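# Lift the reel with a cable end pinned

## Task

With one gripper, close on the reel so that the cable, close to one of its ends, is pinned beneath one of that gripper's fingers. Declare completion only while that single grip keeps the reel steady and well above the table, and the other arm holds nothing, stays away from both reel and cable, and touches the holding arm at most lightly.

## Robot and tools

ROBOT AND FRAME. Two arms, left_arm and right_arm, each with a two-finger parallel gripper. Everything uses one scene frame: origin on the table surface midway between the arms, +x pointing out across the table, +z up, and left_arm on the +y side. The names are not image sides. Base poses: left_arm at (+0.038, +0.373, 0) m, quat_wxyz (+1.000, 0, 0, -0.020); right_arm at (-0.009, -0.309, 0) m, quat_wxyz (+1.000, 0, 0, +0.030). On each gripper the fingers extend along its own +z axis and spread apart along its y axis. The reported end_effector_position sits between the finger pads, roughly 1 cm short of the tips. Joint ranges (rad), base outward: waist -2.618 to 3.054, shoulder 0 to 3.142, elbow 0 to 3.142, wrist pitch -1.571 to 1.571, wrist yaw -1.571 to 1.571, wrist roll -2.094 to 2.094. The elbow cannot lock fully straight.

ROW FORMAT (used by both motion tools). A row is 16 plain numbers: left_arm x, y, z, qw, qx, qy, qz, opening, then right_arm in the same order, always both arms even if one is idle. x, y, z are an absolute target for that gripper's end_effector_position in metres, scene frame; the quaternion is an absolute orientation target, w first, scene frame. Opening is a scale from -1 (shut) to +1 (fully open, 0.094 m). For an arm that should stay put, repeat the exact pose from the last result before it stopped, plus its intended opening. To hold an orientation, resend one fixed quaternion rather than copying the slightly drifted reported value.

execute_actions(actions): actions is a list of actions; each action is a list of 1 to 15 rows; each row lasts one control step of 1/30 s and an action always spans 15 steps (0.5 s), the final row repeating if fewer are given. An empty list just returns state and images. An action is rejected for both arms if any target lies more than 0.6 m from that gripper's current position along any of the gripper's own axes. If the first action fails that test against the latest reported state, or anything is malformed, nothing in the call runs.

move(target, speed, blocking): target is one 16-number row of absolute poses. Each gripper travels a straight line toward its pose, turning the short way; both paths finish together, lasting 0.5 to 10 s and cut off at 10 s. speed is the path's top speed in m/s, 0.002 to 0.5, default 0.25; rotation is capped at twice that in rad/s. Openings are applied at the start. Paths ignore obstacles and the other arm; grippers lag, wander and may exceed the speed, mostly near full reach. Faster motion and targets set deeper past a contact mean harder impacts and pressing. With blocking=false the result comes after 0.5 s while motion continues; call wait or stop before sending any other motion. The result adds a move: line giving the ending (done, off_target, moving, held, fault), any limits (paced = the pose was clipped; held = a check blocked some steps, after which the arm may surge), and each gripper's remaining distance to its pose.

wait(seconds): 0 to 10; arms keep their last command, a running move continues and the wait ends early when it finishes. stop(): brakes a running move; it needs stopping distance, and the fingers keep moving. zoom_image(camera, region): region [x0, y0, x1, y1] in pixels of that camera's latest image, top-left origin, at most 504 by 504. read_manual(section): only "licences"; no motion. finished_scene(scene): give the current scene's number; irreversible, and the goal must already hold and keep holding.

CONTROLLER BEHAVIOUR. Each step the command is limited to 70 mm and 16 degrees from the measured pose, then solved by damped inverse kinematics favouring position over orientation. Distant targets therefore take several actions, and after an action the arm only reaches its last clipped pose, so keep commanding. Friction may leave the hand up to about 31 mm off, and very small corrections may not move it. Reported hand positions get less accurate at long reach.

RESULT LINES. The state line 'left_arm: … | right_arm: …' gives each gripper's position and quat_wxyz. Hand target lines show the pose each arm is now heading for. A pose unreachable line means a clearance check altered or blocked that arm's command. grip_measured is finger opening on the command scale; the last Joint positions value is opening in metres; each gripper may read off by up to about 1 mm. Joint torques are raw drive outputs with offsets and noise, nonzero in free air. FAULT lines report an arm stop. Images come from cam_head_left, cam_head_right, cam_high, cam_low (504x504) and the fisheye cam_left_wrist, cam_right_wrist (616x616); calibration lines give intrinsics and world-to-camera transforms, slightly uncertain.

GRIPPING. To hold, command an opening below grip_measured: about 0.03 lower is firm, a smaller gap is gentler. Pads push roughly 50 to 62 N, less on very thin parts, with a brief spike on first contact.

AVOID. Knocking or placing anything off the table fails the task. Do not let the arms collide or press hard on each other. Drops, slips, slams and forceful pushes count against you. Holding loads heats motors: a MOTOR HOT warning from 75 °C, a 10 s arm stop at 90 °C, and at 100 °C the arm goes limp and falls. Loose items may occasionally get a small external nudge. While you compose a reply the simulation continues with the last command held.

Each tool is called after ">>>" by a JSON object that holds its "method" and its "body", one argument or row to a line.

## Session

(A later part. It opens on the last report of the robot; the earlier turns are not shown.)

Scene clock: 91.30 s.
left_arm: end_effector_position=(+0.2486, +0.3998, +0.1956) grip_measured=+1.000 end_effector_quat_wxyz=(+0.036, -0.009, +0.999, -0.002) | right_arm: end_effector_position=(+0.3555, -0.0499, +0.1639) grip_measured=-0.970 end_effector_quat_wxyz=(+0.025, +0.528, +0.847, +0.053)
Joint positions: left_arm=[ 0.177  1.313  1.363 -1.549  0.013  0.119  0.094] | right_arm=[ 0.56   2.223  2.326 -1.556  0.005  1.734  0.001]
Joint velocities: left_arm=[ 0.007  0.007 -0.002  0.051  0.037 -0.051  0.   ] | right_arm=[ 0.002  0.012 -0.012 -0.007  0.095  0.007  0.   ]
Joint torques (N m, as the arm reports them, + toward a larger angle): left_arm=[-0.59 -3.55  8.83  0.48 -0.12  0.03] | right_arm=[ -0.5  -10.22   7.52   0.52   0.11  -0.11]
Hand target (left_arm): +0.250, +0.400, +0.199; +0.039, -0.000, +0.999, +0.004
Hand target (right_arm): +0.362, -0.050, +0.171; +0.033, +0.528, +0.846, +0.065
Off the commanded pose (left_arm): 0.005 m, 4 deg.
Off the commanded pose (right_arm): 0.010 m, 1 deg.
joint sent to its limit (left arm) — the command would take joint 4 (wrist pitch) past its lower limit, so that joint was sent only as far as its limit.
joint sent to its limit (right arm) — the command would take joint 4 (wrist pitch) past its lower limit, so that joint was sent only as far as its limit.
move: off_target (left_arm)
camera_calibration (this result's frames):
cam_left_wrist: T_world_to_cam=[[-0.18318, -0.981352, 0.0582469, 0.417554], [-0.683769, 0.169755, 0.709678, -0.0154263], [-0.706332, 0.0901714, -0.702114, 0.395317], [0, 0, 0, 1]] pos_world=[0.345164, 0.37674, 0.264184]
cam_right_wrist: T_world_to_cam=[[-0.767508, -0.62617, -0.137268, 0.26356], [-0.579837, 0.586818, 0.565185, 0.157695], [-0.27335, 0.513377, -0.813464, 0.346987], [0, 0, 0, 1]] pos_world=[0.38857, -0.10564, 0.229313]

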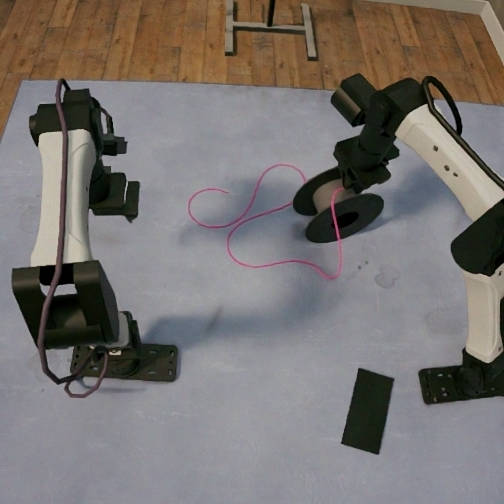

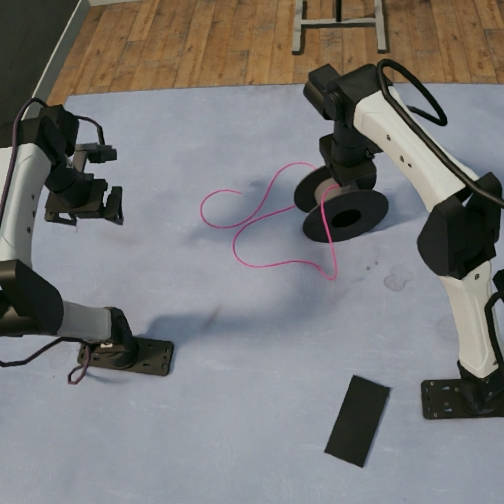

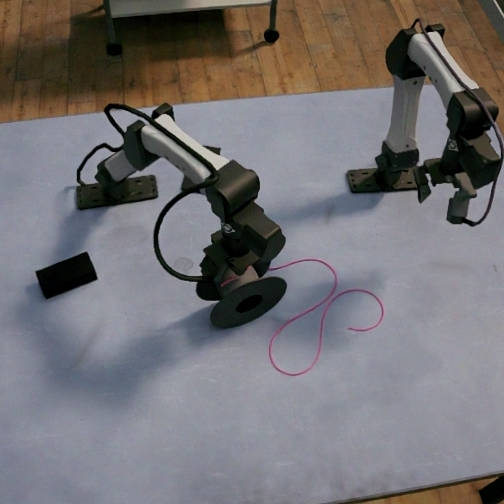

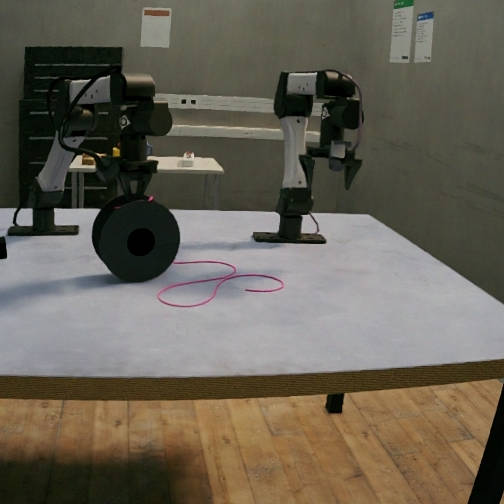

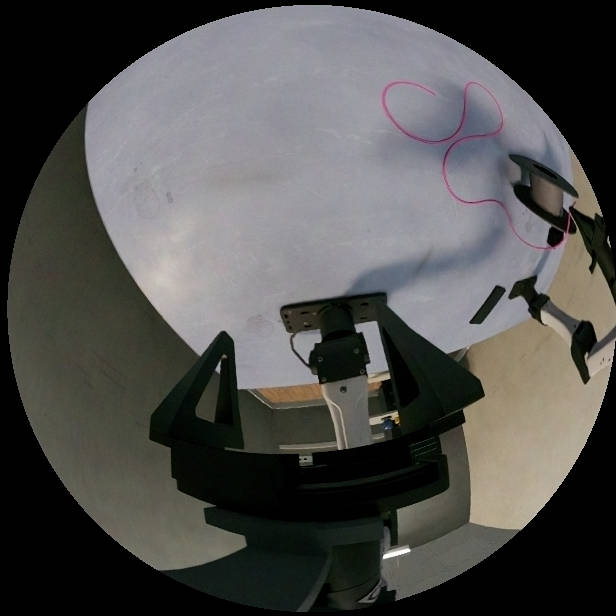

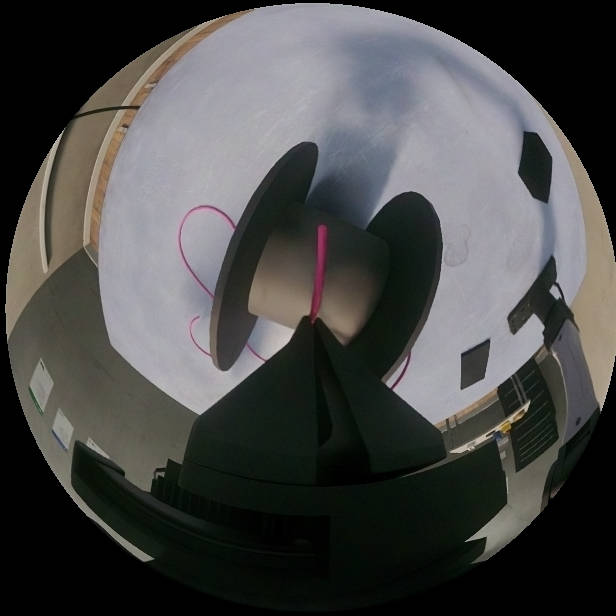

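>>> {"method": "move", "body": {
  "target": [0.25,0.4,0.2,0,0,-1,0,1,0.36,-0.045,0.15,-0.02,-0.53,-0.848,-0.04,-0.98],
  "speed": 0.05
}}

>>> {"method": "move", "body": {
  "target": [0.25,0.4,0.2,0,0,-1,0,1,0.36,-0.045,0.15,-0.02,-0.53,-0.848,-0.04,-0.5],
  "speed": 0.05
}}

>>> {"method": "move", "body": {
  "target": [0.25,0.4,0.2,0,0,-1,0,1,0.355,-0.045,0.21,-0.04,-0.53,-0.848,-0.09,-0.4],
  "speed": 0.08
}}

>>> {"method": "zoom_image", "body": {
  "camera": "cam_head_left",
  "region": [280,140,420,280]
}}

Scene clock: 102.97 s.
left_arm: end_effector_position=(+0.2486, +0.3998, +0.1956) grip_measured=+1.000 end_effector_quat_wxyz=(+0.036, -0.009, +0.999, -0.002) | right_arm: end_effector_position=(+0.3570, -0.0488, +0.1453) grip_measured=-0.970 end_effector_quat_wxyz=(+0.017, +0.529, +0.848, +0.033)
Joint positions: left_arm=[ 0.177  1.313  1.363 -1.549  0.013  0.119  0.094] | right_arm=[ 0.56   2.267  2.326 -1.556  0.005  1.734  0.001]
Joint velocities: left_arm=[-0.007 -0.007  0.012 -0.022 -0.007  0.007  0.   ] | right_arm=[ 0.002  0.002 -0.012  0.022  0.022  0.007 -0.001]
Joint torques (N m, as the arm reports them, + toward a larger angle): left_arm=[-0.38 -3.54  8.87  0.44 -0.12  0.03] | right_arm=[  0.43 -10.19   7.24   0.4    0.13  -0.01]
Hand target (left_arm): +0.250, +0.400, +0.199; +0.039, -0.000, +0.999, +0.004
Hand target (right_arm): +0.360, -0.045, +0.150; +0.021, +0.529, +0.847, +0.042
Off the commanded pose (left_arm): 0.005 m, 4 deg.
Off the commanded pose (right_arm): 0.007 m, 1 deg.
joint sent to its limit (left arm) — the command would take joint 4 (wrist pitch) past its lower limit, so that joint was sent only as far as its limit.
joint sent to its limit (right arm) — the command would take joint 4 (wrist pitch) past its lower limit, so that joint was sent only as far as its limit.
move: off_target (left_arm)
camera_calibration (this result's frames):
cam_left_wrist: T_world_to_cam=[[-0.18318, -0.981352, 0.0582469, 0.417554], [-0.683769, 0.169755, 0.709678, -0.0154263], [-0.706332, 0.0901714, -0.702114, 0.395317], [0, 0, 0, 1]] pos_world=[0.345164, 0.37674, 0.264184]
cam_right_wrist: T_world_to_cam=[[-0.771606, -0.629092, -0.094165, 0.25783], [-0.559732, 0.601159, 0.570358, 0.161215], [-0.3022, 0.492799, -0.815981, 0.341378], [0, 0, 0, 1]] pos_world=[0.392345, -0.102948, 0.210886]

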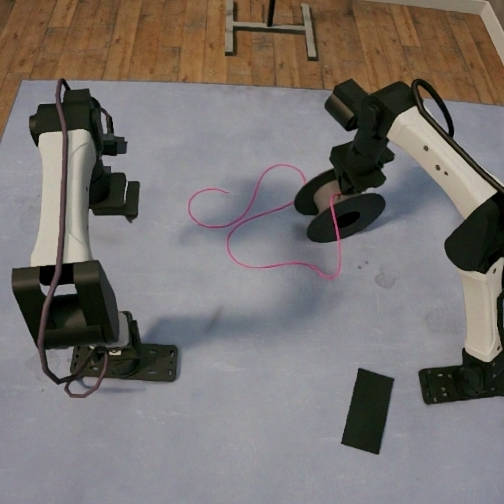

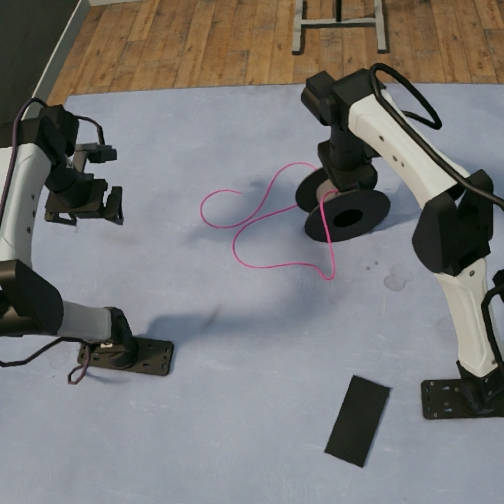

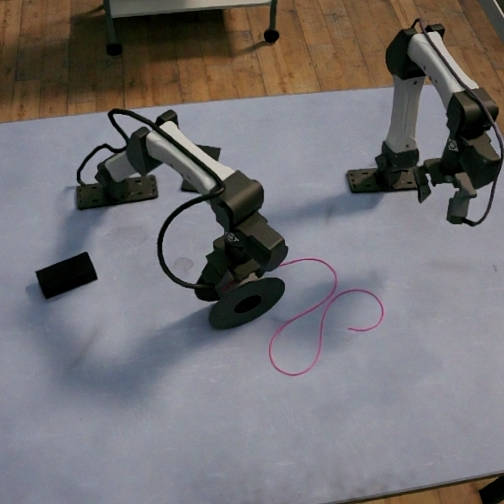

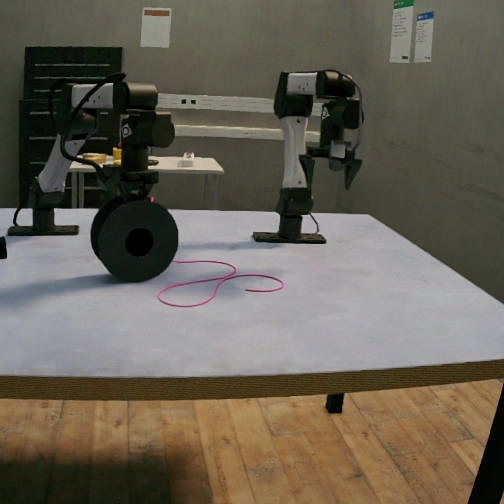

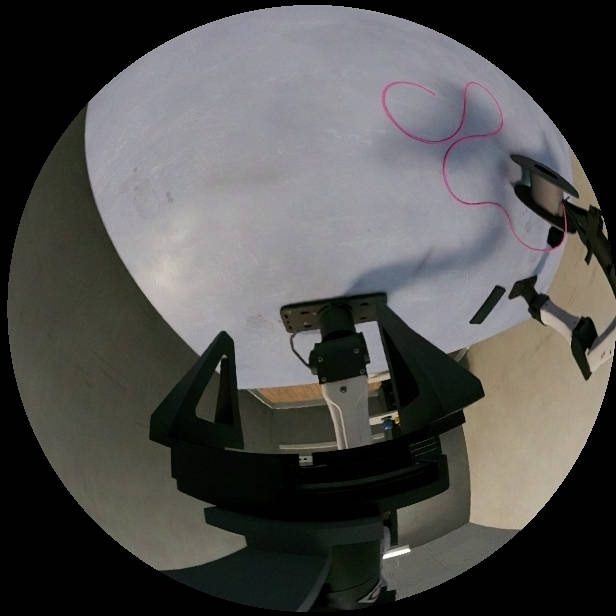

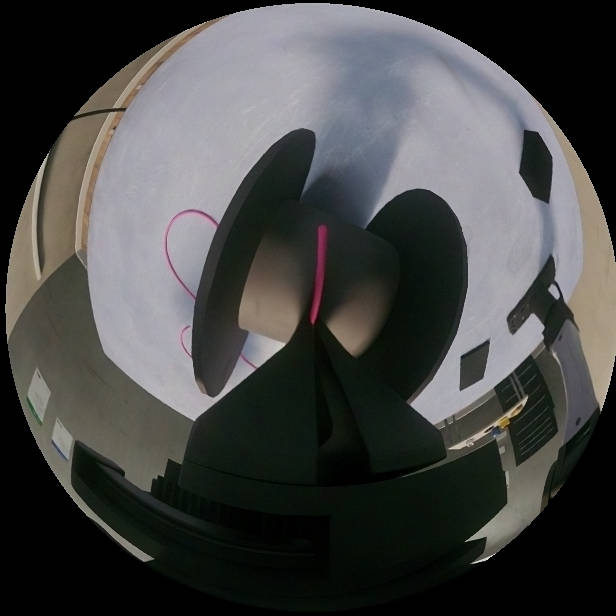

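Scene clock: 103.97 s.
left_arm: end_effector_position=(+0.2486, +0.3998, +0.1956) grip_measured=+1.000 end_effector_quat_wxyz=(+0.036, -0.009, +0.999, -0.002) | right_arm: end_effector_position=(+0.3581, -0.0481, +0.1460) grip_measured=-0.502 end_effector_quat_wxyz=(+0.018, +0.529, +0.848, +0.036)
Joint positions: left_arm=[ 0.177  1.313  1.363 -1.549  0.013  0.119  0.094] | right_arm=[ 0.56   2.267  2.329 -1.552  0.005  1.735  0.023]
Joint velocities: left_arm=[-0.007 -0.002 -0.007 -0.022  0.051  0.051  0.   ] | right_arm=[-0.022 -0.007 -0.012 -0.007  0.007  0.022 -0.001]
Joint torques (N m, as the arm reports them, + toward a larger angle): left_arm=[-0.47 -3.55  8.88  0.47 -0.11  0.03] | right_arm=[  0.47 -10.38   7.16   0.41   0.1    0.01]
Hand target (left_arm): +0.250, +0.400, +0.199; +0.039, -0.000, +0.999, +0.004
Hand target (right_arm): +0.360, -0.045, +0.150; +0.021, +0.529, +0.847, +0.043
Off the commanded pose (left_arm): 0.005 m, 4 deg.
Off the commanded pose (right_arm): 0.005 m, 1 deg.
joint sent to its limit (left arm) — the command would take joint 4 (wrist pitch) past its lower limit, so that joint was sent only as far as its limit.
joint sent to its limit (right arm) — the command would take joint 4 (wrist pitch) past its lower limit, so that joint was sent only as far as its limit.
move: off_target (left_arm)
camera_calibration (this result's frames):
cam_left_wrist: T_world_to_cam=[[-0.18318, -0.981352, 0.0582469, 0.417554], [-0.683769, 0.169755, 0.709678, -0.0154263], [-0.706332, 0.0901714, -0.702114, 0.395317], [0, 0, 0, 1]] pos_world=[0.345164, 0.37674, 0.264184]
cam_right_wrist: T_world_to_cam=[[-0.771364, -0.628452, -0.100231, 0.260039], [-0.562327, 0.599338, 0.569721, 0.16191], [-0.29797, 0.495825, -0.815703, 0.34046], [0, 0, 0, 1]] pos_world=[0.393079, -0.102425, 0.211535]

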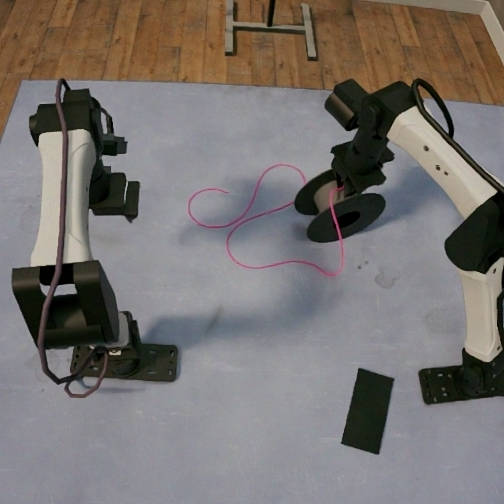

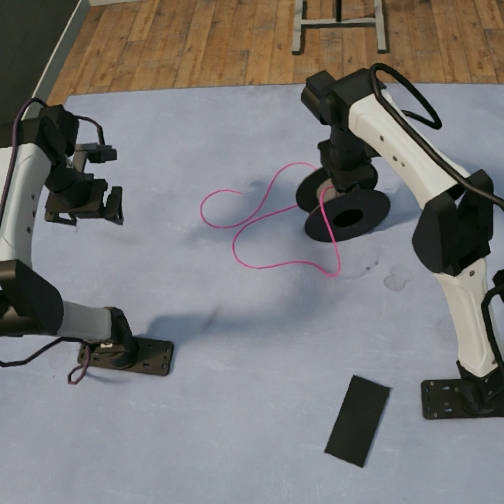

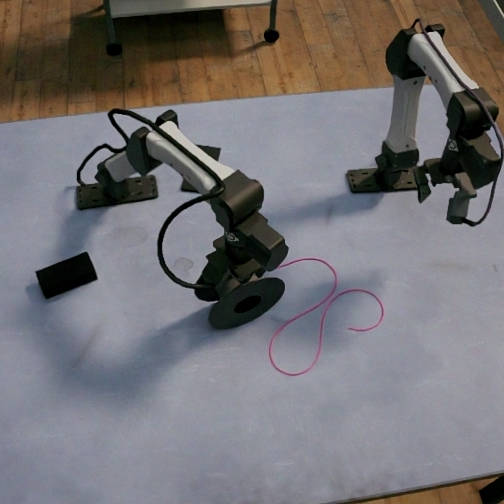

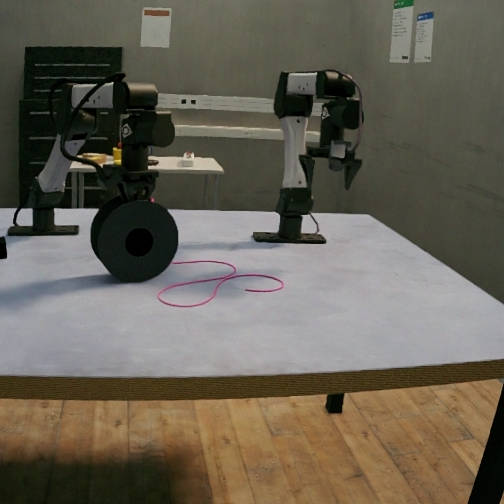

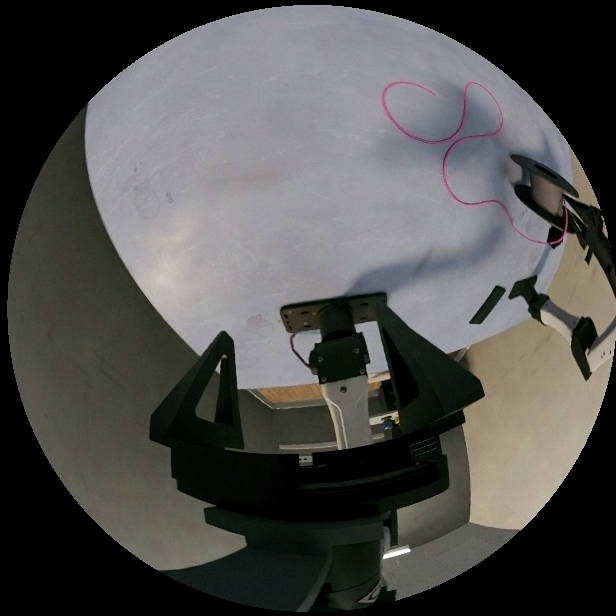

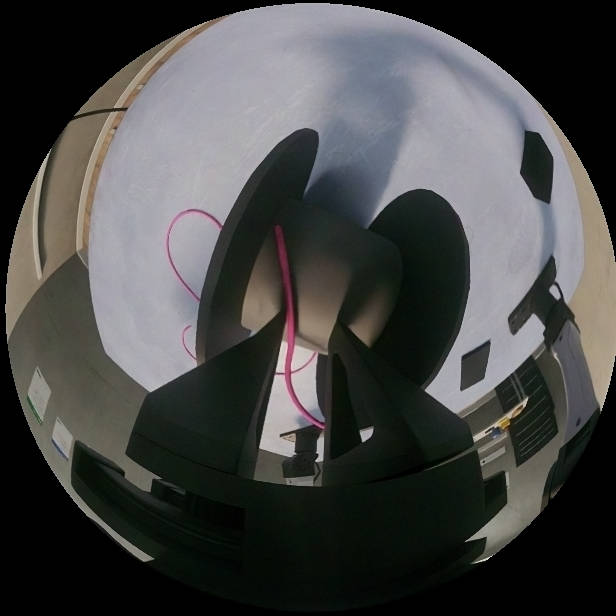

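Scene clock: 105.17 s.
left_arm: end_effector_position=(+0.2486, +0.3998, +0.1956) grip_measured=+1.000 end_effector_quat_wxyz=(+0.036, -0.009, +0.999, -0.002) | right_arm: end_effector_position=(+0.3564, -0.0493, +0.1971) grip_measured=-0.402 end_effector_quat_wxyz=(+0.042, +0.530, +0.842, +0.095)
Joint positions: left_arm=[ 0.177  1.313  1.363 -1.549  0.013  0.119  0.094] | right_arm=[ 0.56   2.165  2.356 -1.553  0.005  1.742  0.028]
Joint velocities: left_arm=[-0.007 -0.007  0.007  0.022  0.095 -0.007  0.   ] | right_arm=[ 0.022 -0.007 -0.002 -0.051 -0.022 -0.066 -0.   ]
Joint torques (N m, as the arm reports them, + toward a larger angle): left_arm=[-0.47 -3.56  8.87  0.46 -0.12  0.05] | right_arm=[  0.91 -11.1    6.93   0.67   0.08  -0.04]
Hand target (left_arm): +0.250, +0.400, +0.199; +0.039, -0.000, +0.999, +0.004
Hand target (right_arm): +0.354, -0.045, +0.210; +0.048, +0.527, +0.841, +0.112
Off the commanded pose (left_arm): 0.005 m, 4 deg.
Off the commanded pose (right_arm): 0.014 m, 1 deg.
joint sent to its limit (left arm) — the command would take joint 4 (wrist pitch) past its lower limit, so that joint was sent only as far as its limit.
joint sent to its limit (right arm) — the command would take joint 4 (wrist pitch) past its lower limit, so that joint was sent only as far as its limit.
move: off_target (left_arm, right_arm)
camera_calibration (this result's frames):
cam_left_wrist: T_world_to_cam=[[-0.18318, -0.981352, 0.0582469, 0.417554], [-0.683769, 0.169755, 0.709678, -0.0154263], [-0.706332, 0.0901714, -0.702114, 0.395317], [0, 0, 0, 1]] pos_world=[0.345164, 0.37674, 0.264184]
cam_right_wrist: T_world_to_cam=[[-0.759151, -0.610388, -0.226091, 0.28444], [-0.616045, 0.561587, 0.552366, 0.153263], [-0.210188, 0.558612, -0.802355, 0.351431], [0, 0, 0, 1]] pos_world=[0.384216, -0.108766, 0.261625]

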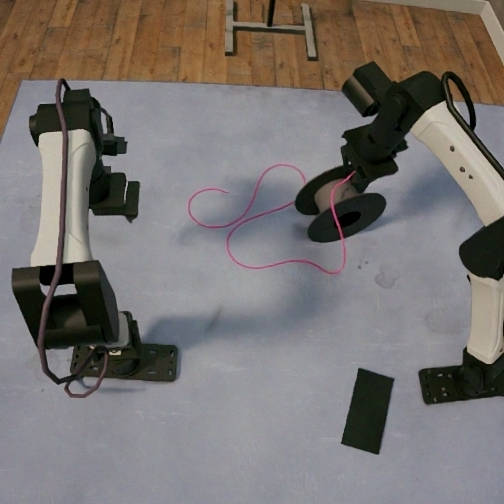

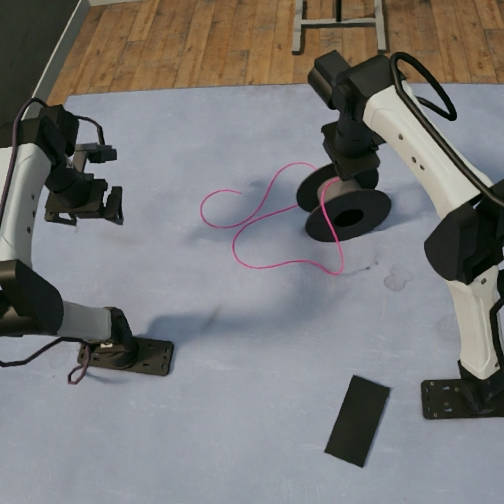

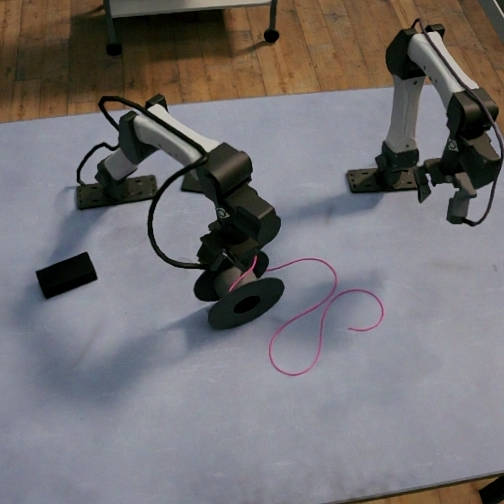

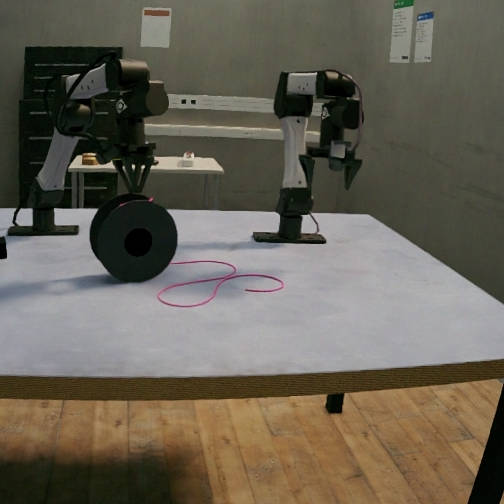

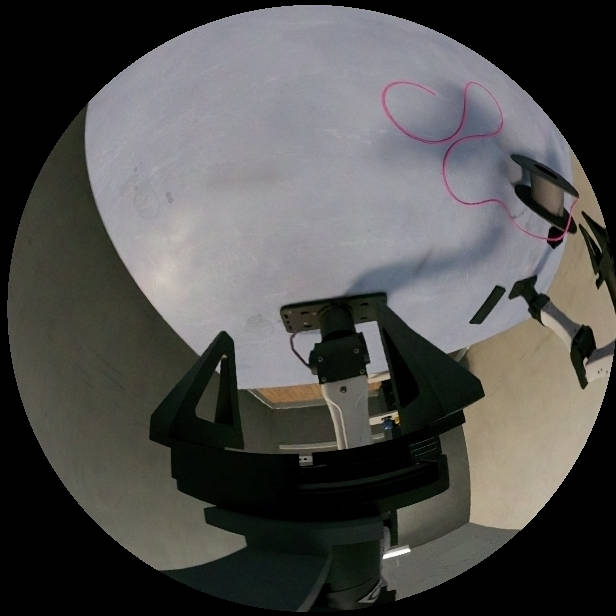

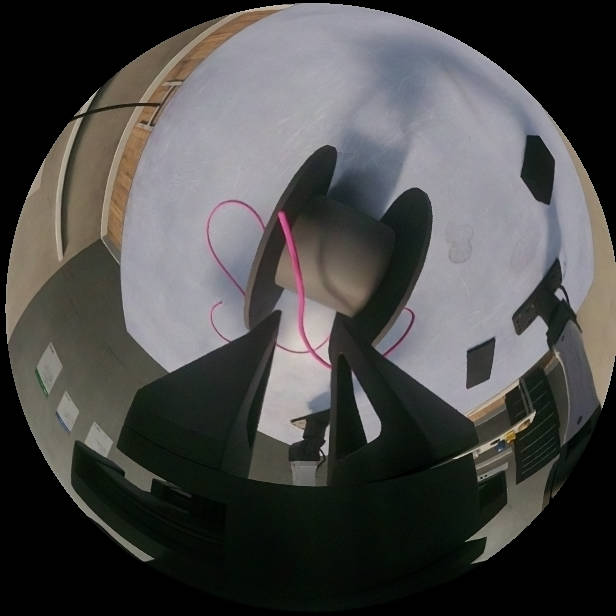

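Region (280, 140, 420, 280) of cam_head_left's 504x504 image, scaled by 3.600, with more detail than that image has.

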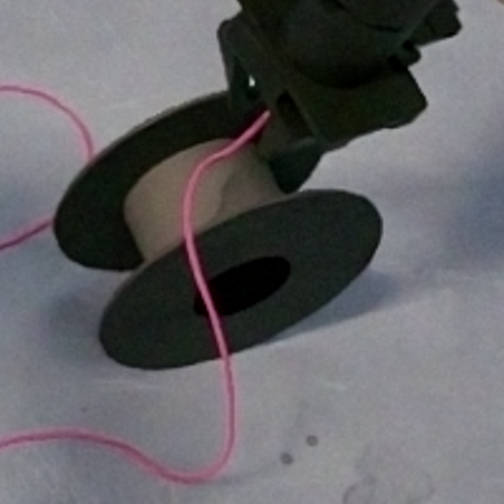

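>>> {"method": "move", "body": {
  "target": [0.25,0.4,0.2,0,0,-1,0,1,0.39,-0.052,0.215,-0.05,-0.53,-0.848,-0.11,0.5],
  "speed": 0.06
}}

>>> {"method": "move", "body": {
  "target": [0.25,0.4,0.2,0,0,-1,0,1,0.392,-0.052,0.155,-0.03,-0.53,-0.848,-0.06,0.5],
  "speed": 0.05
}}

Scene clock: 115.60 s.
left_arm: end_effector_position=(+0.2486, +0.3998, +0.1956) grip_measured=+1.000 end_effector_quat_wxyz=(+0.036, -0.009, +0.999, -0.002) | right_arm: end_effector_position=(+0.3846, -0.0510, +0.2109) grip_measured=+0.498 end_effector_quat_wxyz=(+0.062, +0.524, +0.840, +0.129)
Joint positions: left_arm=[ 0.177  1.313  1.363 -1.549  0.013  0.119  0.094] | right_arm=[ 0.522  2.225  2.497 -1.556  0.004  1.697  0.07 ]
Joint velocities: left_arm=[-0.007 -0.012 -0.002  0.007 -0.051  0.022  0.   ] | right_arm=[ 0.022  0.007 -0.002 -0.022  0.081  0.125  0.001]
Joint torques (N m, as the arm reports them, + toward a larger angle): left_arm=[-0.46 -3.56  8.81  0.46 -0.12  0.06] | right_arm=[-0.98 -9.69  7.06  0.88 -0.03 -0.1 ]
Hand target (left_arm): +0.250, +0.400, +0.199; +0.039, -0.000, +0.999, +0.004
Hand target (right_arm): +0.389, -0.053, +0.215; +0.063, +0.524, +0.838, +0.137
Off the commanded pose (left_arm): 0.005 m, 4 deg.
Off the commanded pose (right_arm): 0.007 m, 3 deg.
joint sent to its limit (left arm) — the command would take joint 4 (wrist pitch) past its lower limit, so that joint was sent only as far as its limit.
joint sent to its limit (right arm) — the command would take joint 4 (wrist pitch) past its lower limit, so that joint was sent only as far as its limit.
move: off_target (left_arm, right_arm)
camera_calibration (this result's frames):
cam_left_wrist: T_world_to_cam=[[-0.18318, -0.981352, 0.0582469, 0.417554], [-0.683769, 0.169755, 0.709678, -0.0154263], [-0.706332, 0.0901714, -0.702114, 0.395317], [0, 0, 0, 1]] pos_world=[0.345164, 0.37674, 0.264184]
cam_right_wrist: T_world_to_cam=[[-0.736778, -0.60547, -0.30094, 0.315347], [-0.657637, 0.538325, 0.526992, 0.184172], [-0.157074, 0.586185, -0.794805, 0.348773], [0, 0, 0, 1]] pos_world=[0.408242, -0.112657, 0.27505]

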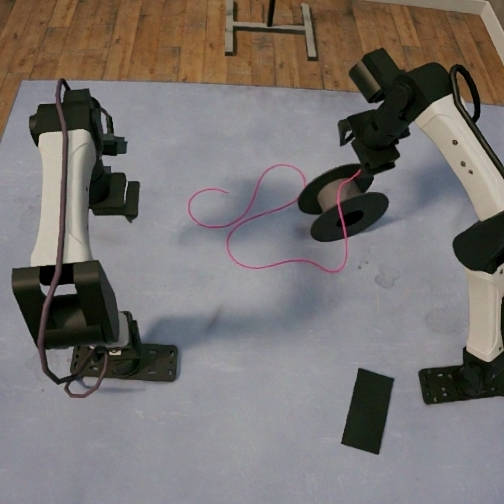

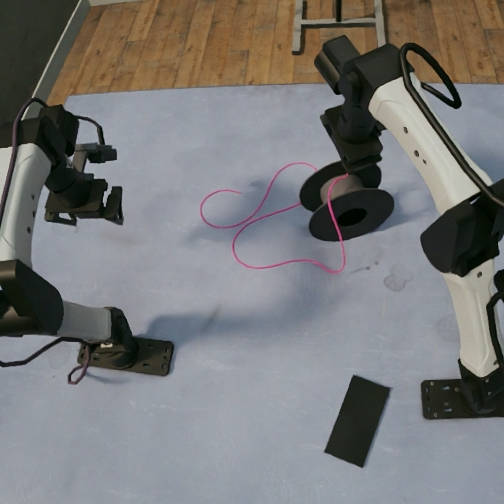

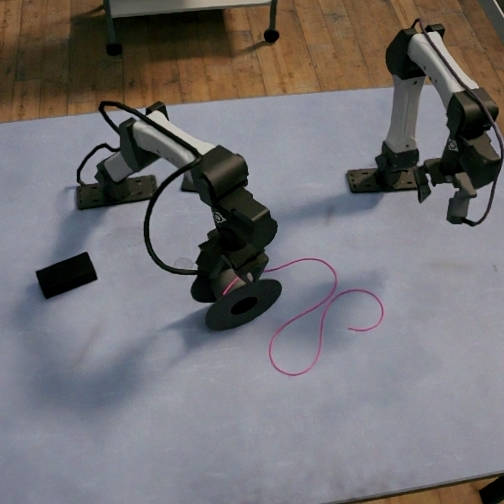

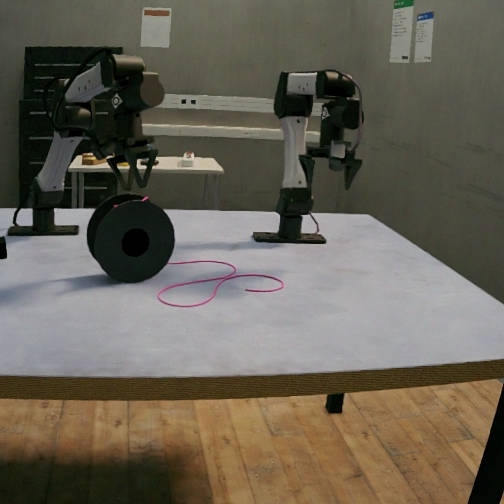

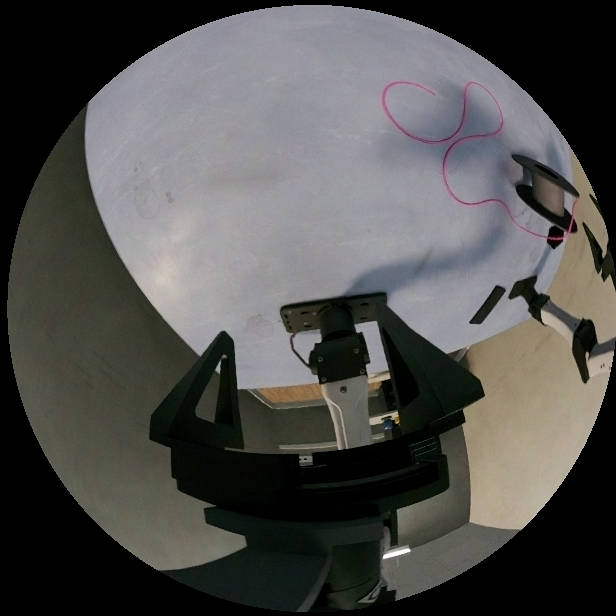

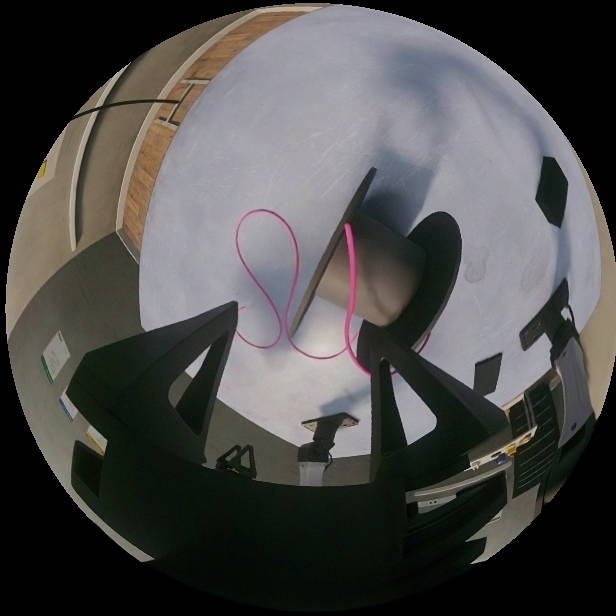

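Scene clock: 117.43 s.
left_arm: end_effector_position=(+0.2486, +0.3998, +0.1956) grip_measured=+1.000 end_effector_quat_wxyz=(+0.036, -0.009, +0.999, -0.002) | right_arm: end_effector_position=(+0.3913, -0.0466, +0.1602) grip_measured=+0.498 end_effector_quat_wxyz=(+0.039, +0.526, +0.846, +0.079)
Joint positions: left_arm=[ 0.177  1.313  1.363 -1.549  0.013  0.119  0.094] | right_arm=[ 0.522  2.336  2.497 -1.556  0.004  1.693  0.07 ]
Joint velocities: left_arm=[-0.022 -0.007 -0.002 -0.066 -0.051  0.007  0.   ] | right_arm=[ 0.012 -0.007  0.007  0.066 -0.051 -0.037 -0.   ]
Joint torques (N m, as the arm reports them, + toward a larger angle): left_arm=[-0.5  -3.57  8.88  0.45 -0.11  0.04] | right_arm=[ -0.83 -11.05   4.12   0.64   0.05  -0.11]
Hand target (left_arm): +0.250, +0.400, +0.199; +0.039, -0.000, +0.999, +0.004
Hand target (right_arm): +0.392, -0.052, +0.154; +0.034, +0.528, +0.846, +0.069
Off the commanded pose (left_arm): 0.005 m, 4 deg.
Off the commanded pose (right_arm): 0.008 m, 2 deg.
joint sent to its limit (left arm) — the command would take joint 4 (wrist pitch) past its lower limit, so that joint was sent only as far as its limit.
joint sent to its limit (right arm) — the command would take joint 4 (wrist pitch) past its lower limit, so that joint was sent only as far as its limit.
move: off_target (left_arm)
camera_calibration (this result's frames):
cam_left_wrist: T_world_to_cam=[[-0.18318, -0.981352, 0.0582469, 0.417554], [-0.683769, 0.169755, 0.709678, -0.0154263], [-0.706332, 0.0901714, -0.702114, 0.395317], [0, 0, 0, 1]] pos_world=[0.345164, 0.37674, 0.264184]
cam_right_wrist: T_world_to_cam=[[-0.757176, -0.62387, -0.193573, 0.297645], [-0.609938, 0.569193, 0.551357, 0.191771], [-0.233794, 0.535542, -0.811501, 0.337324], [0, 0, 0, 1]] pos_world=[0.421202, -0.104114, 0.225621]

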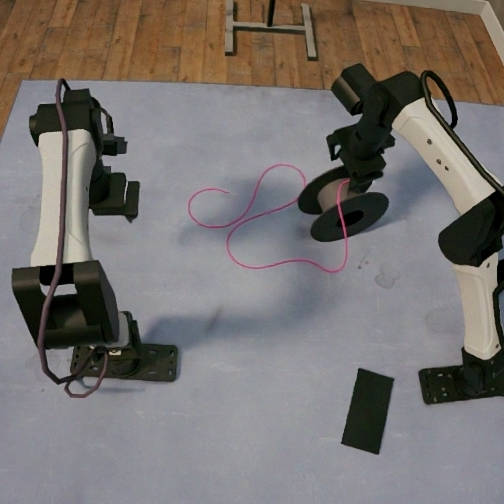

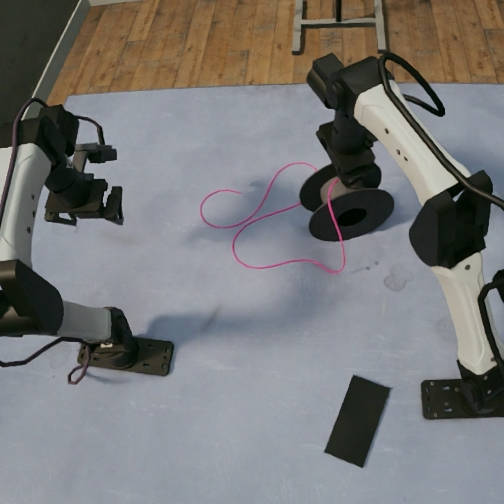

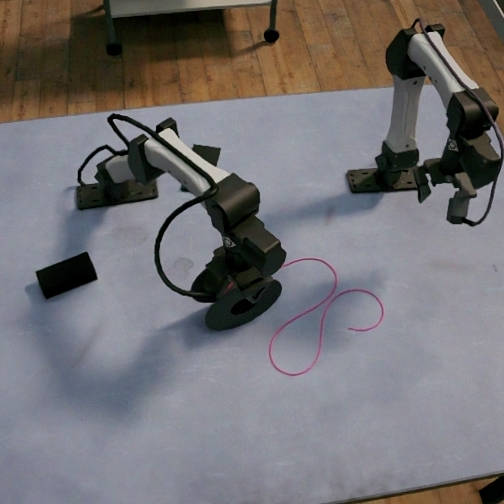

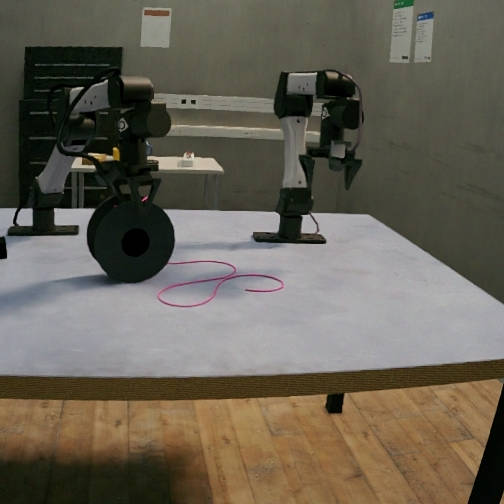

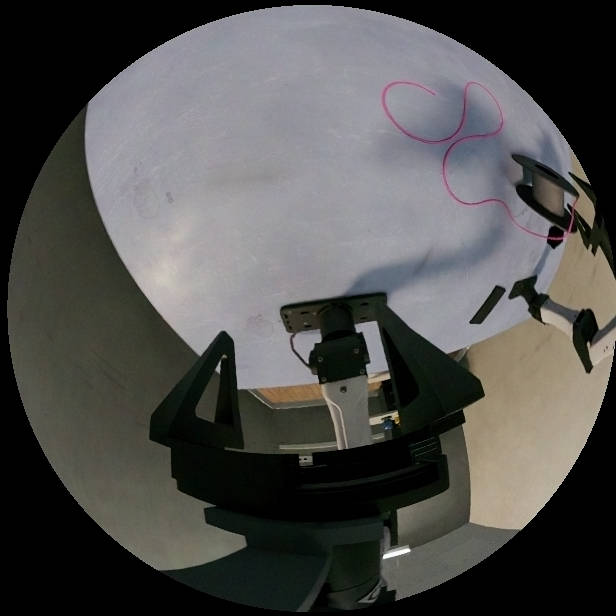

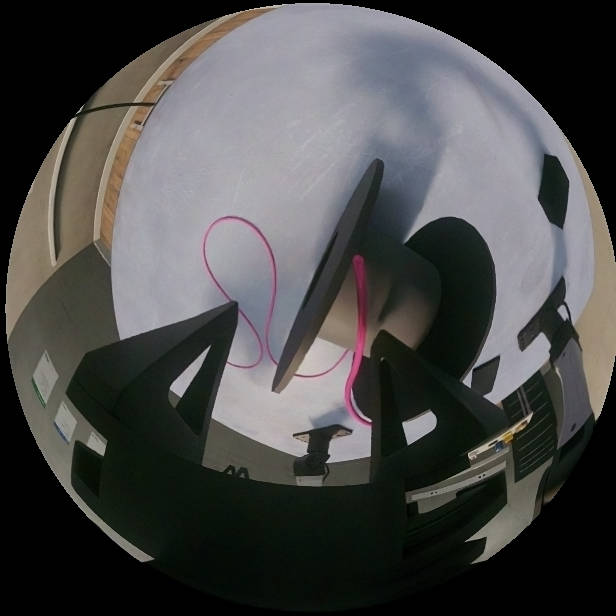

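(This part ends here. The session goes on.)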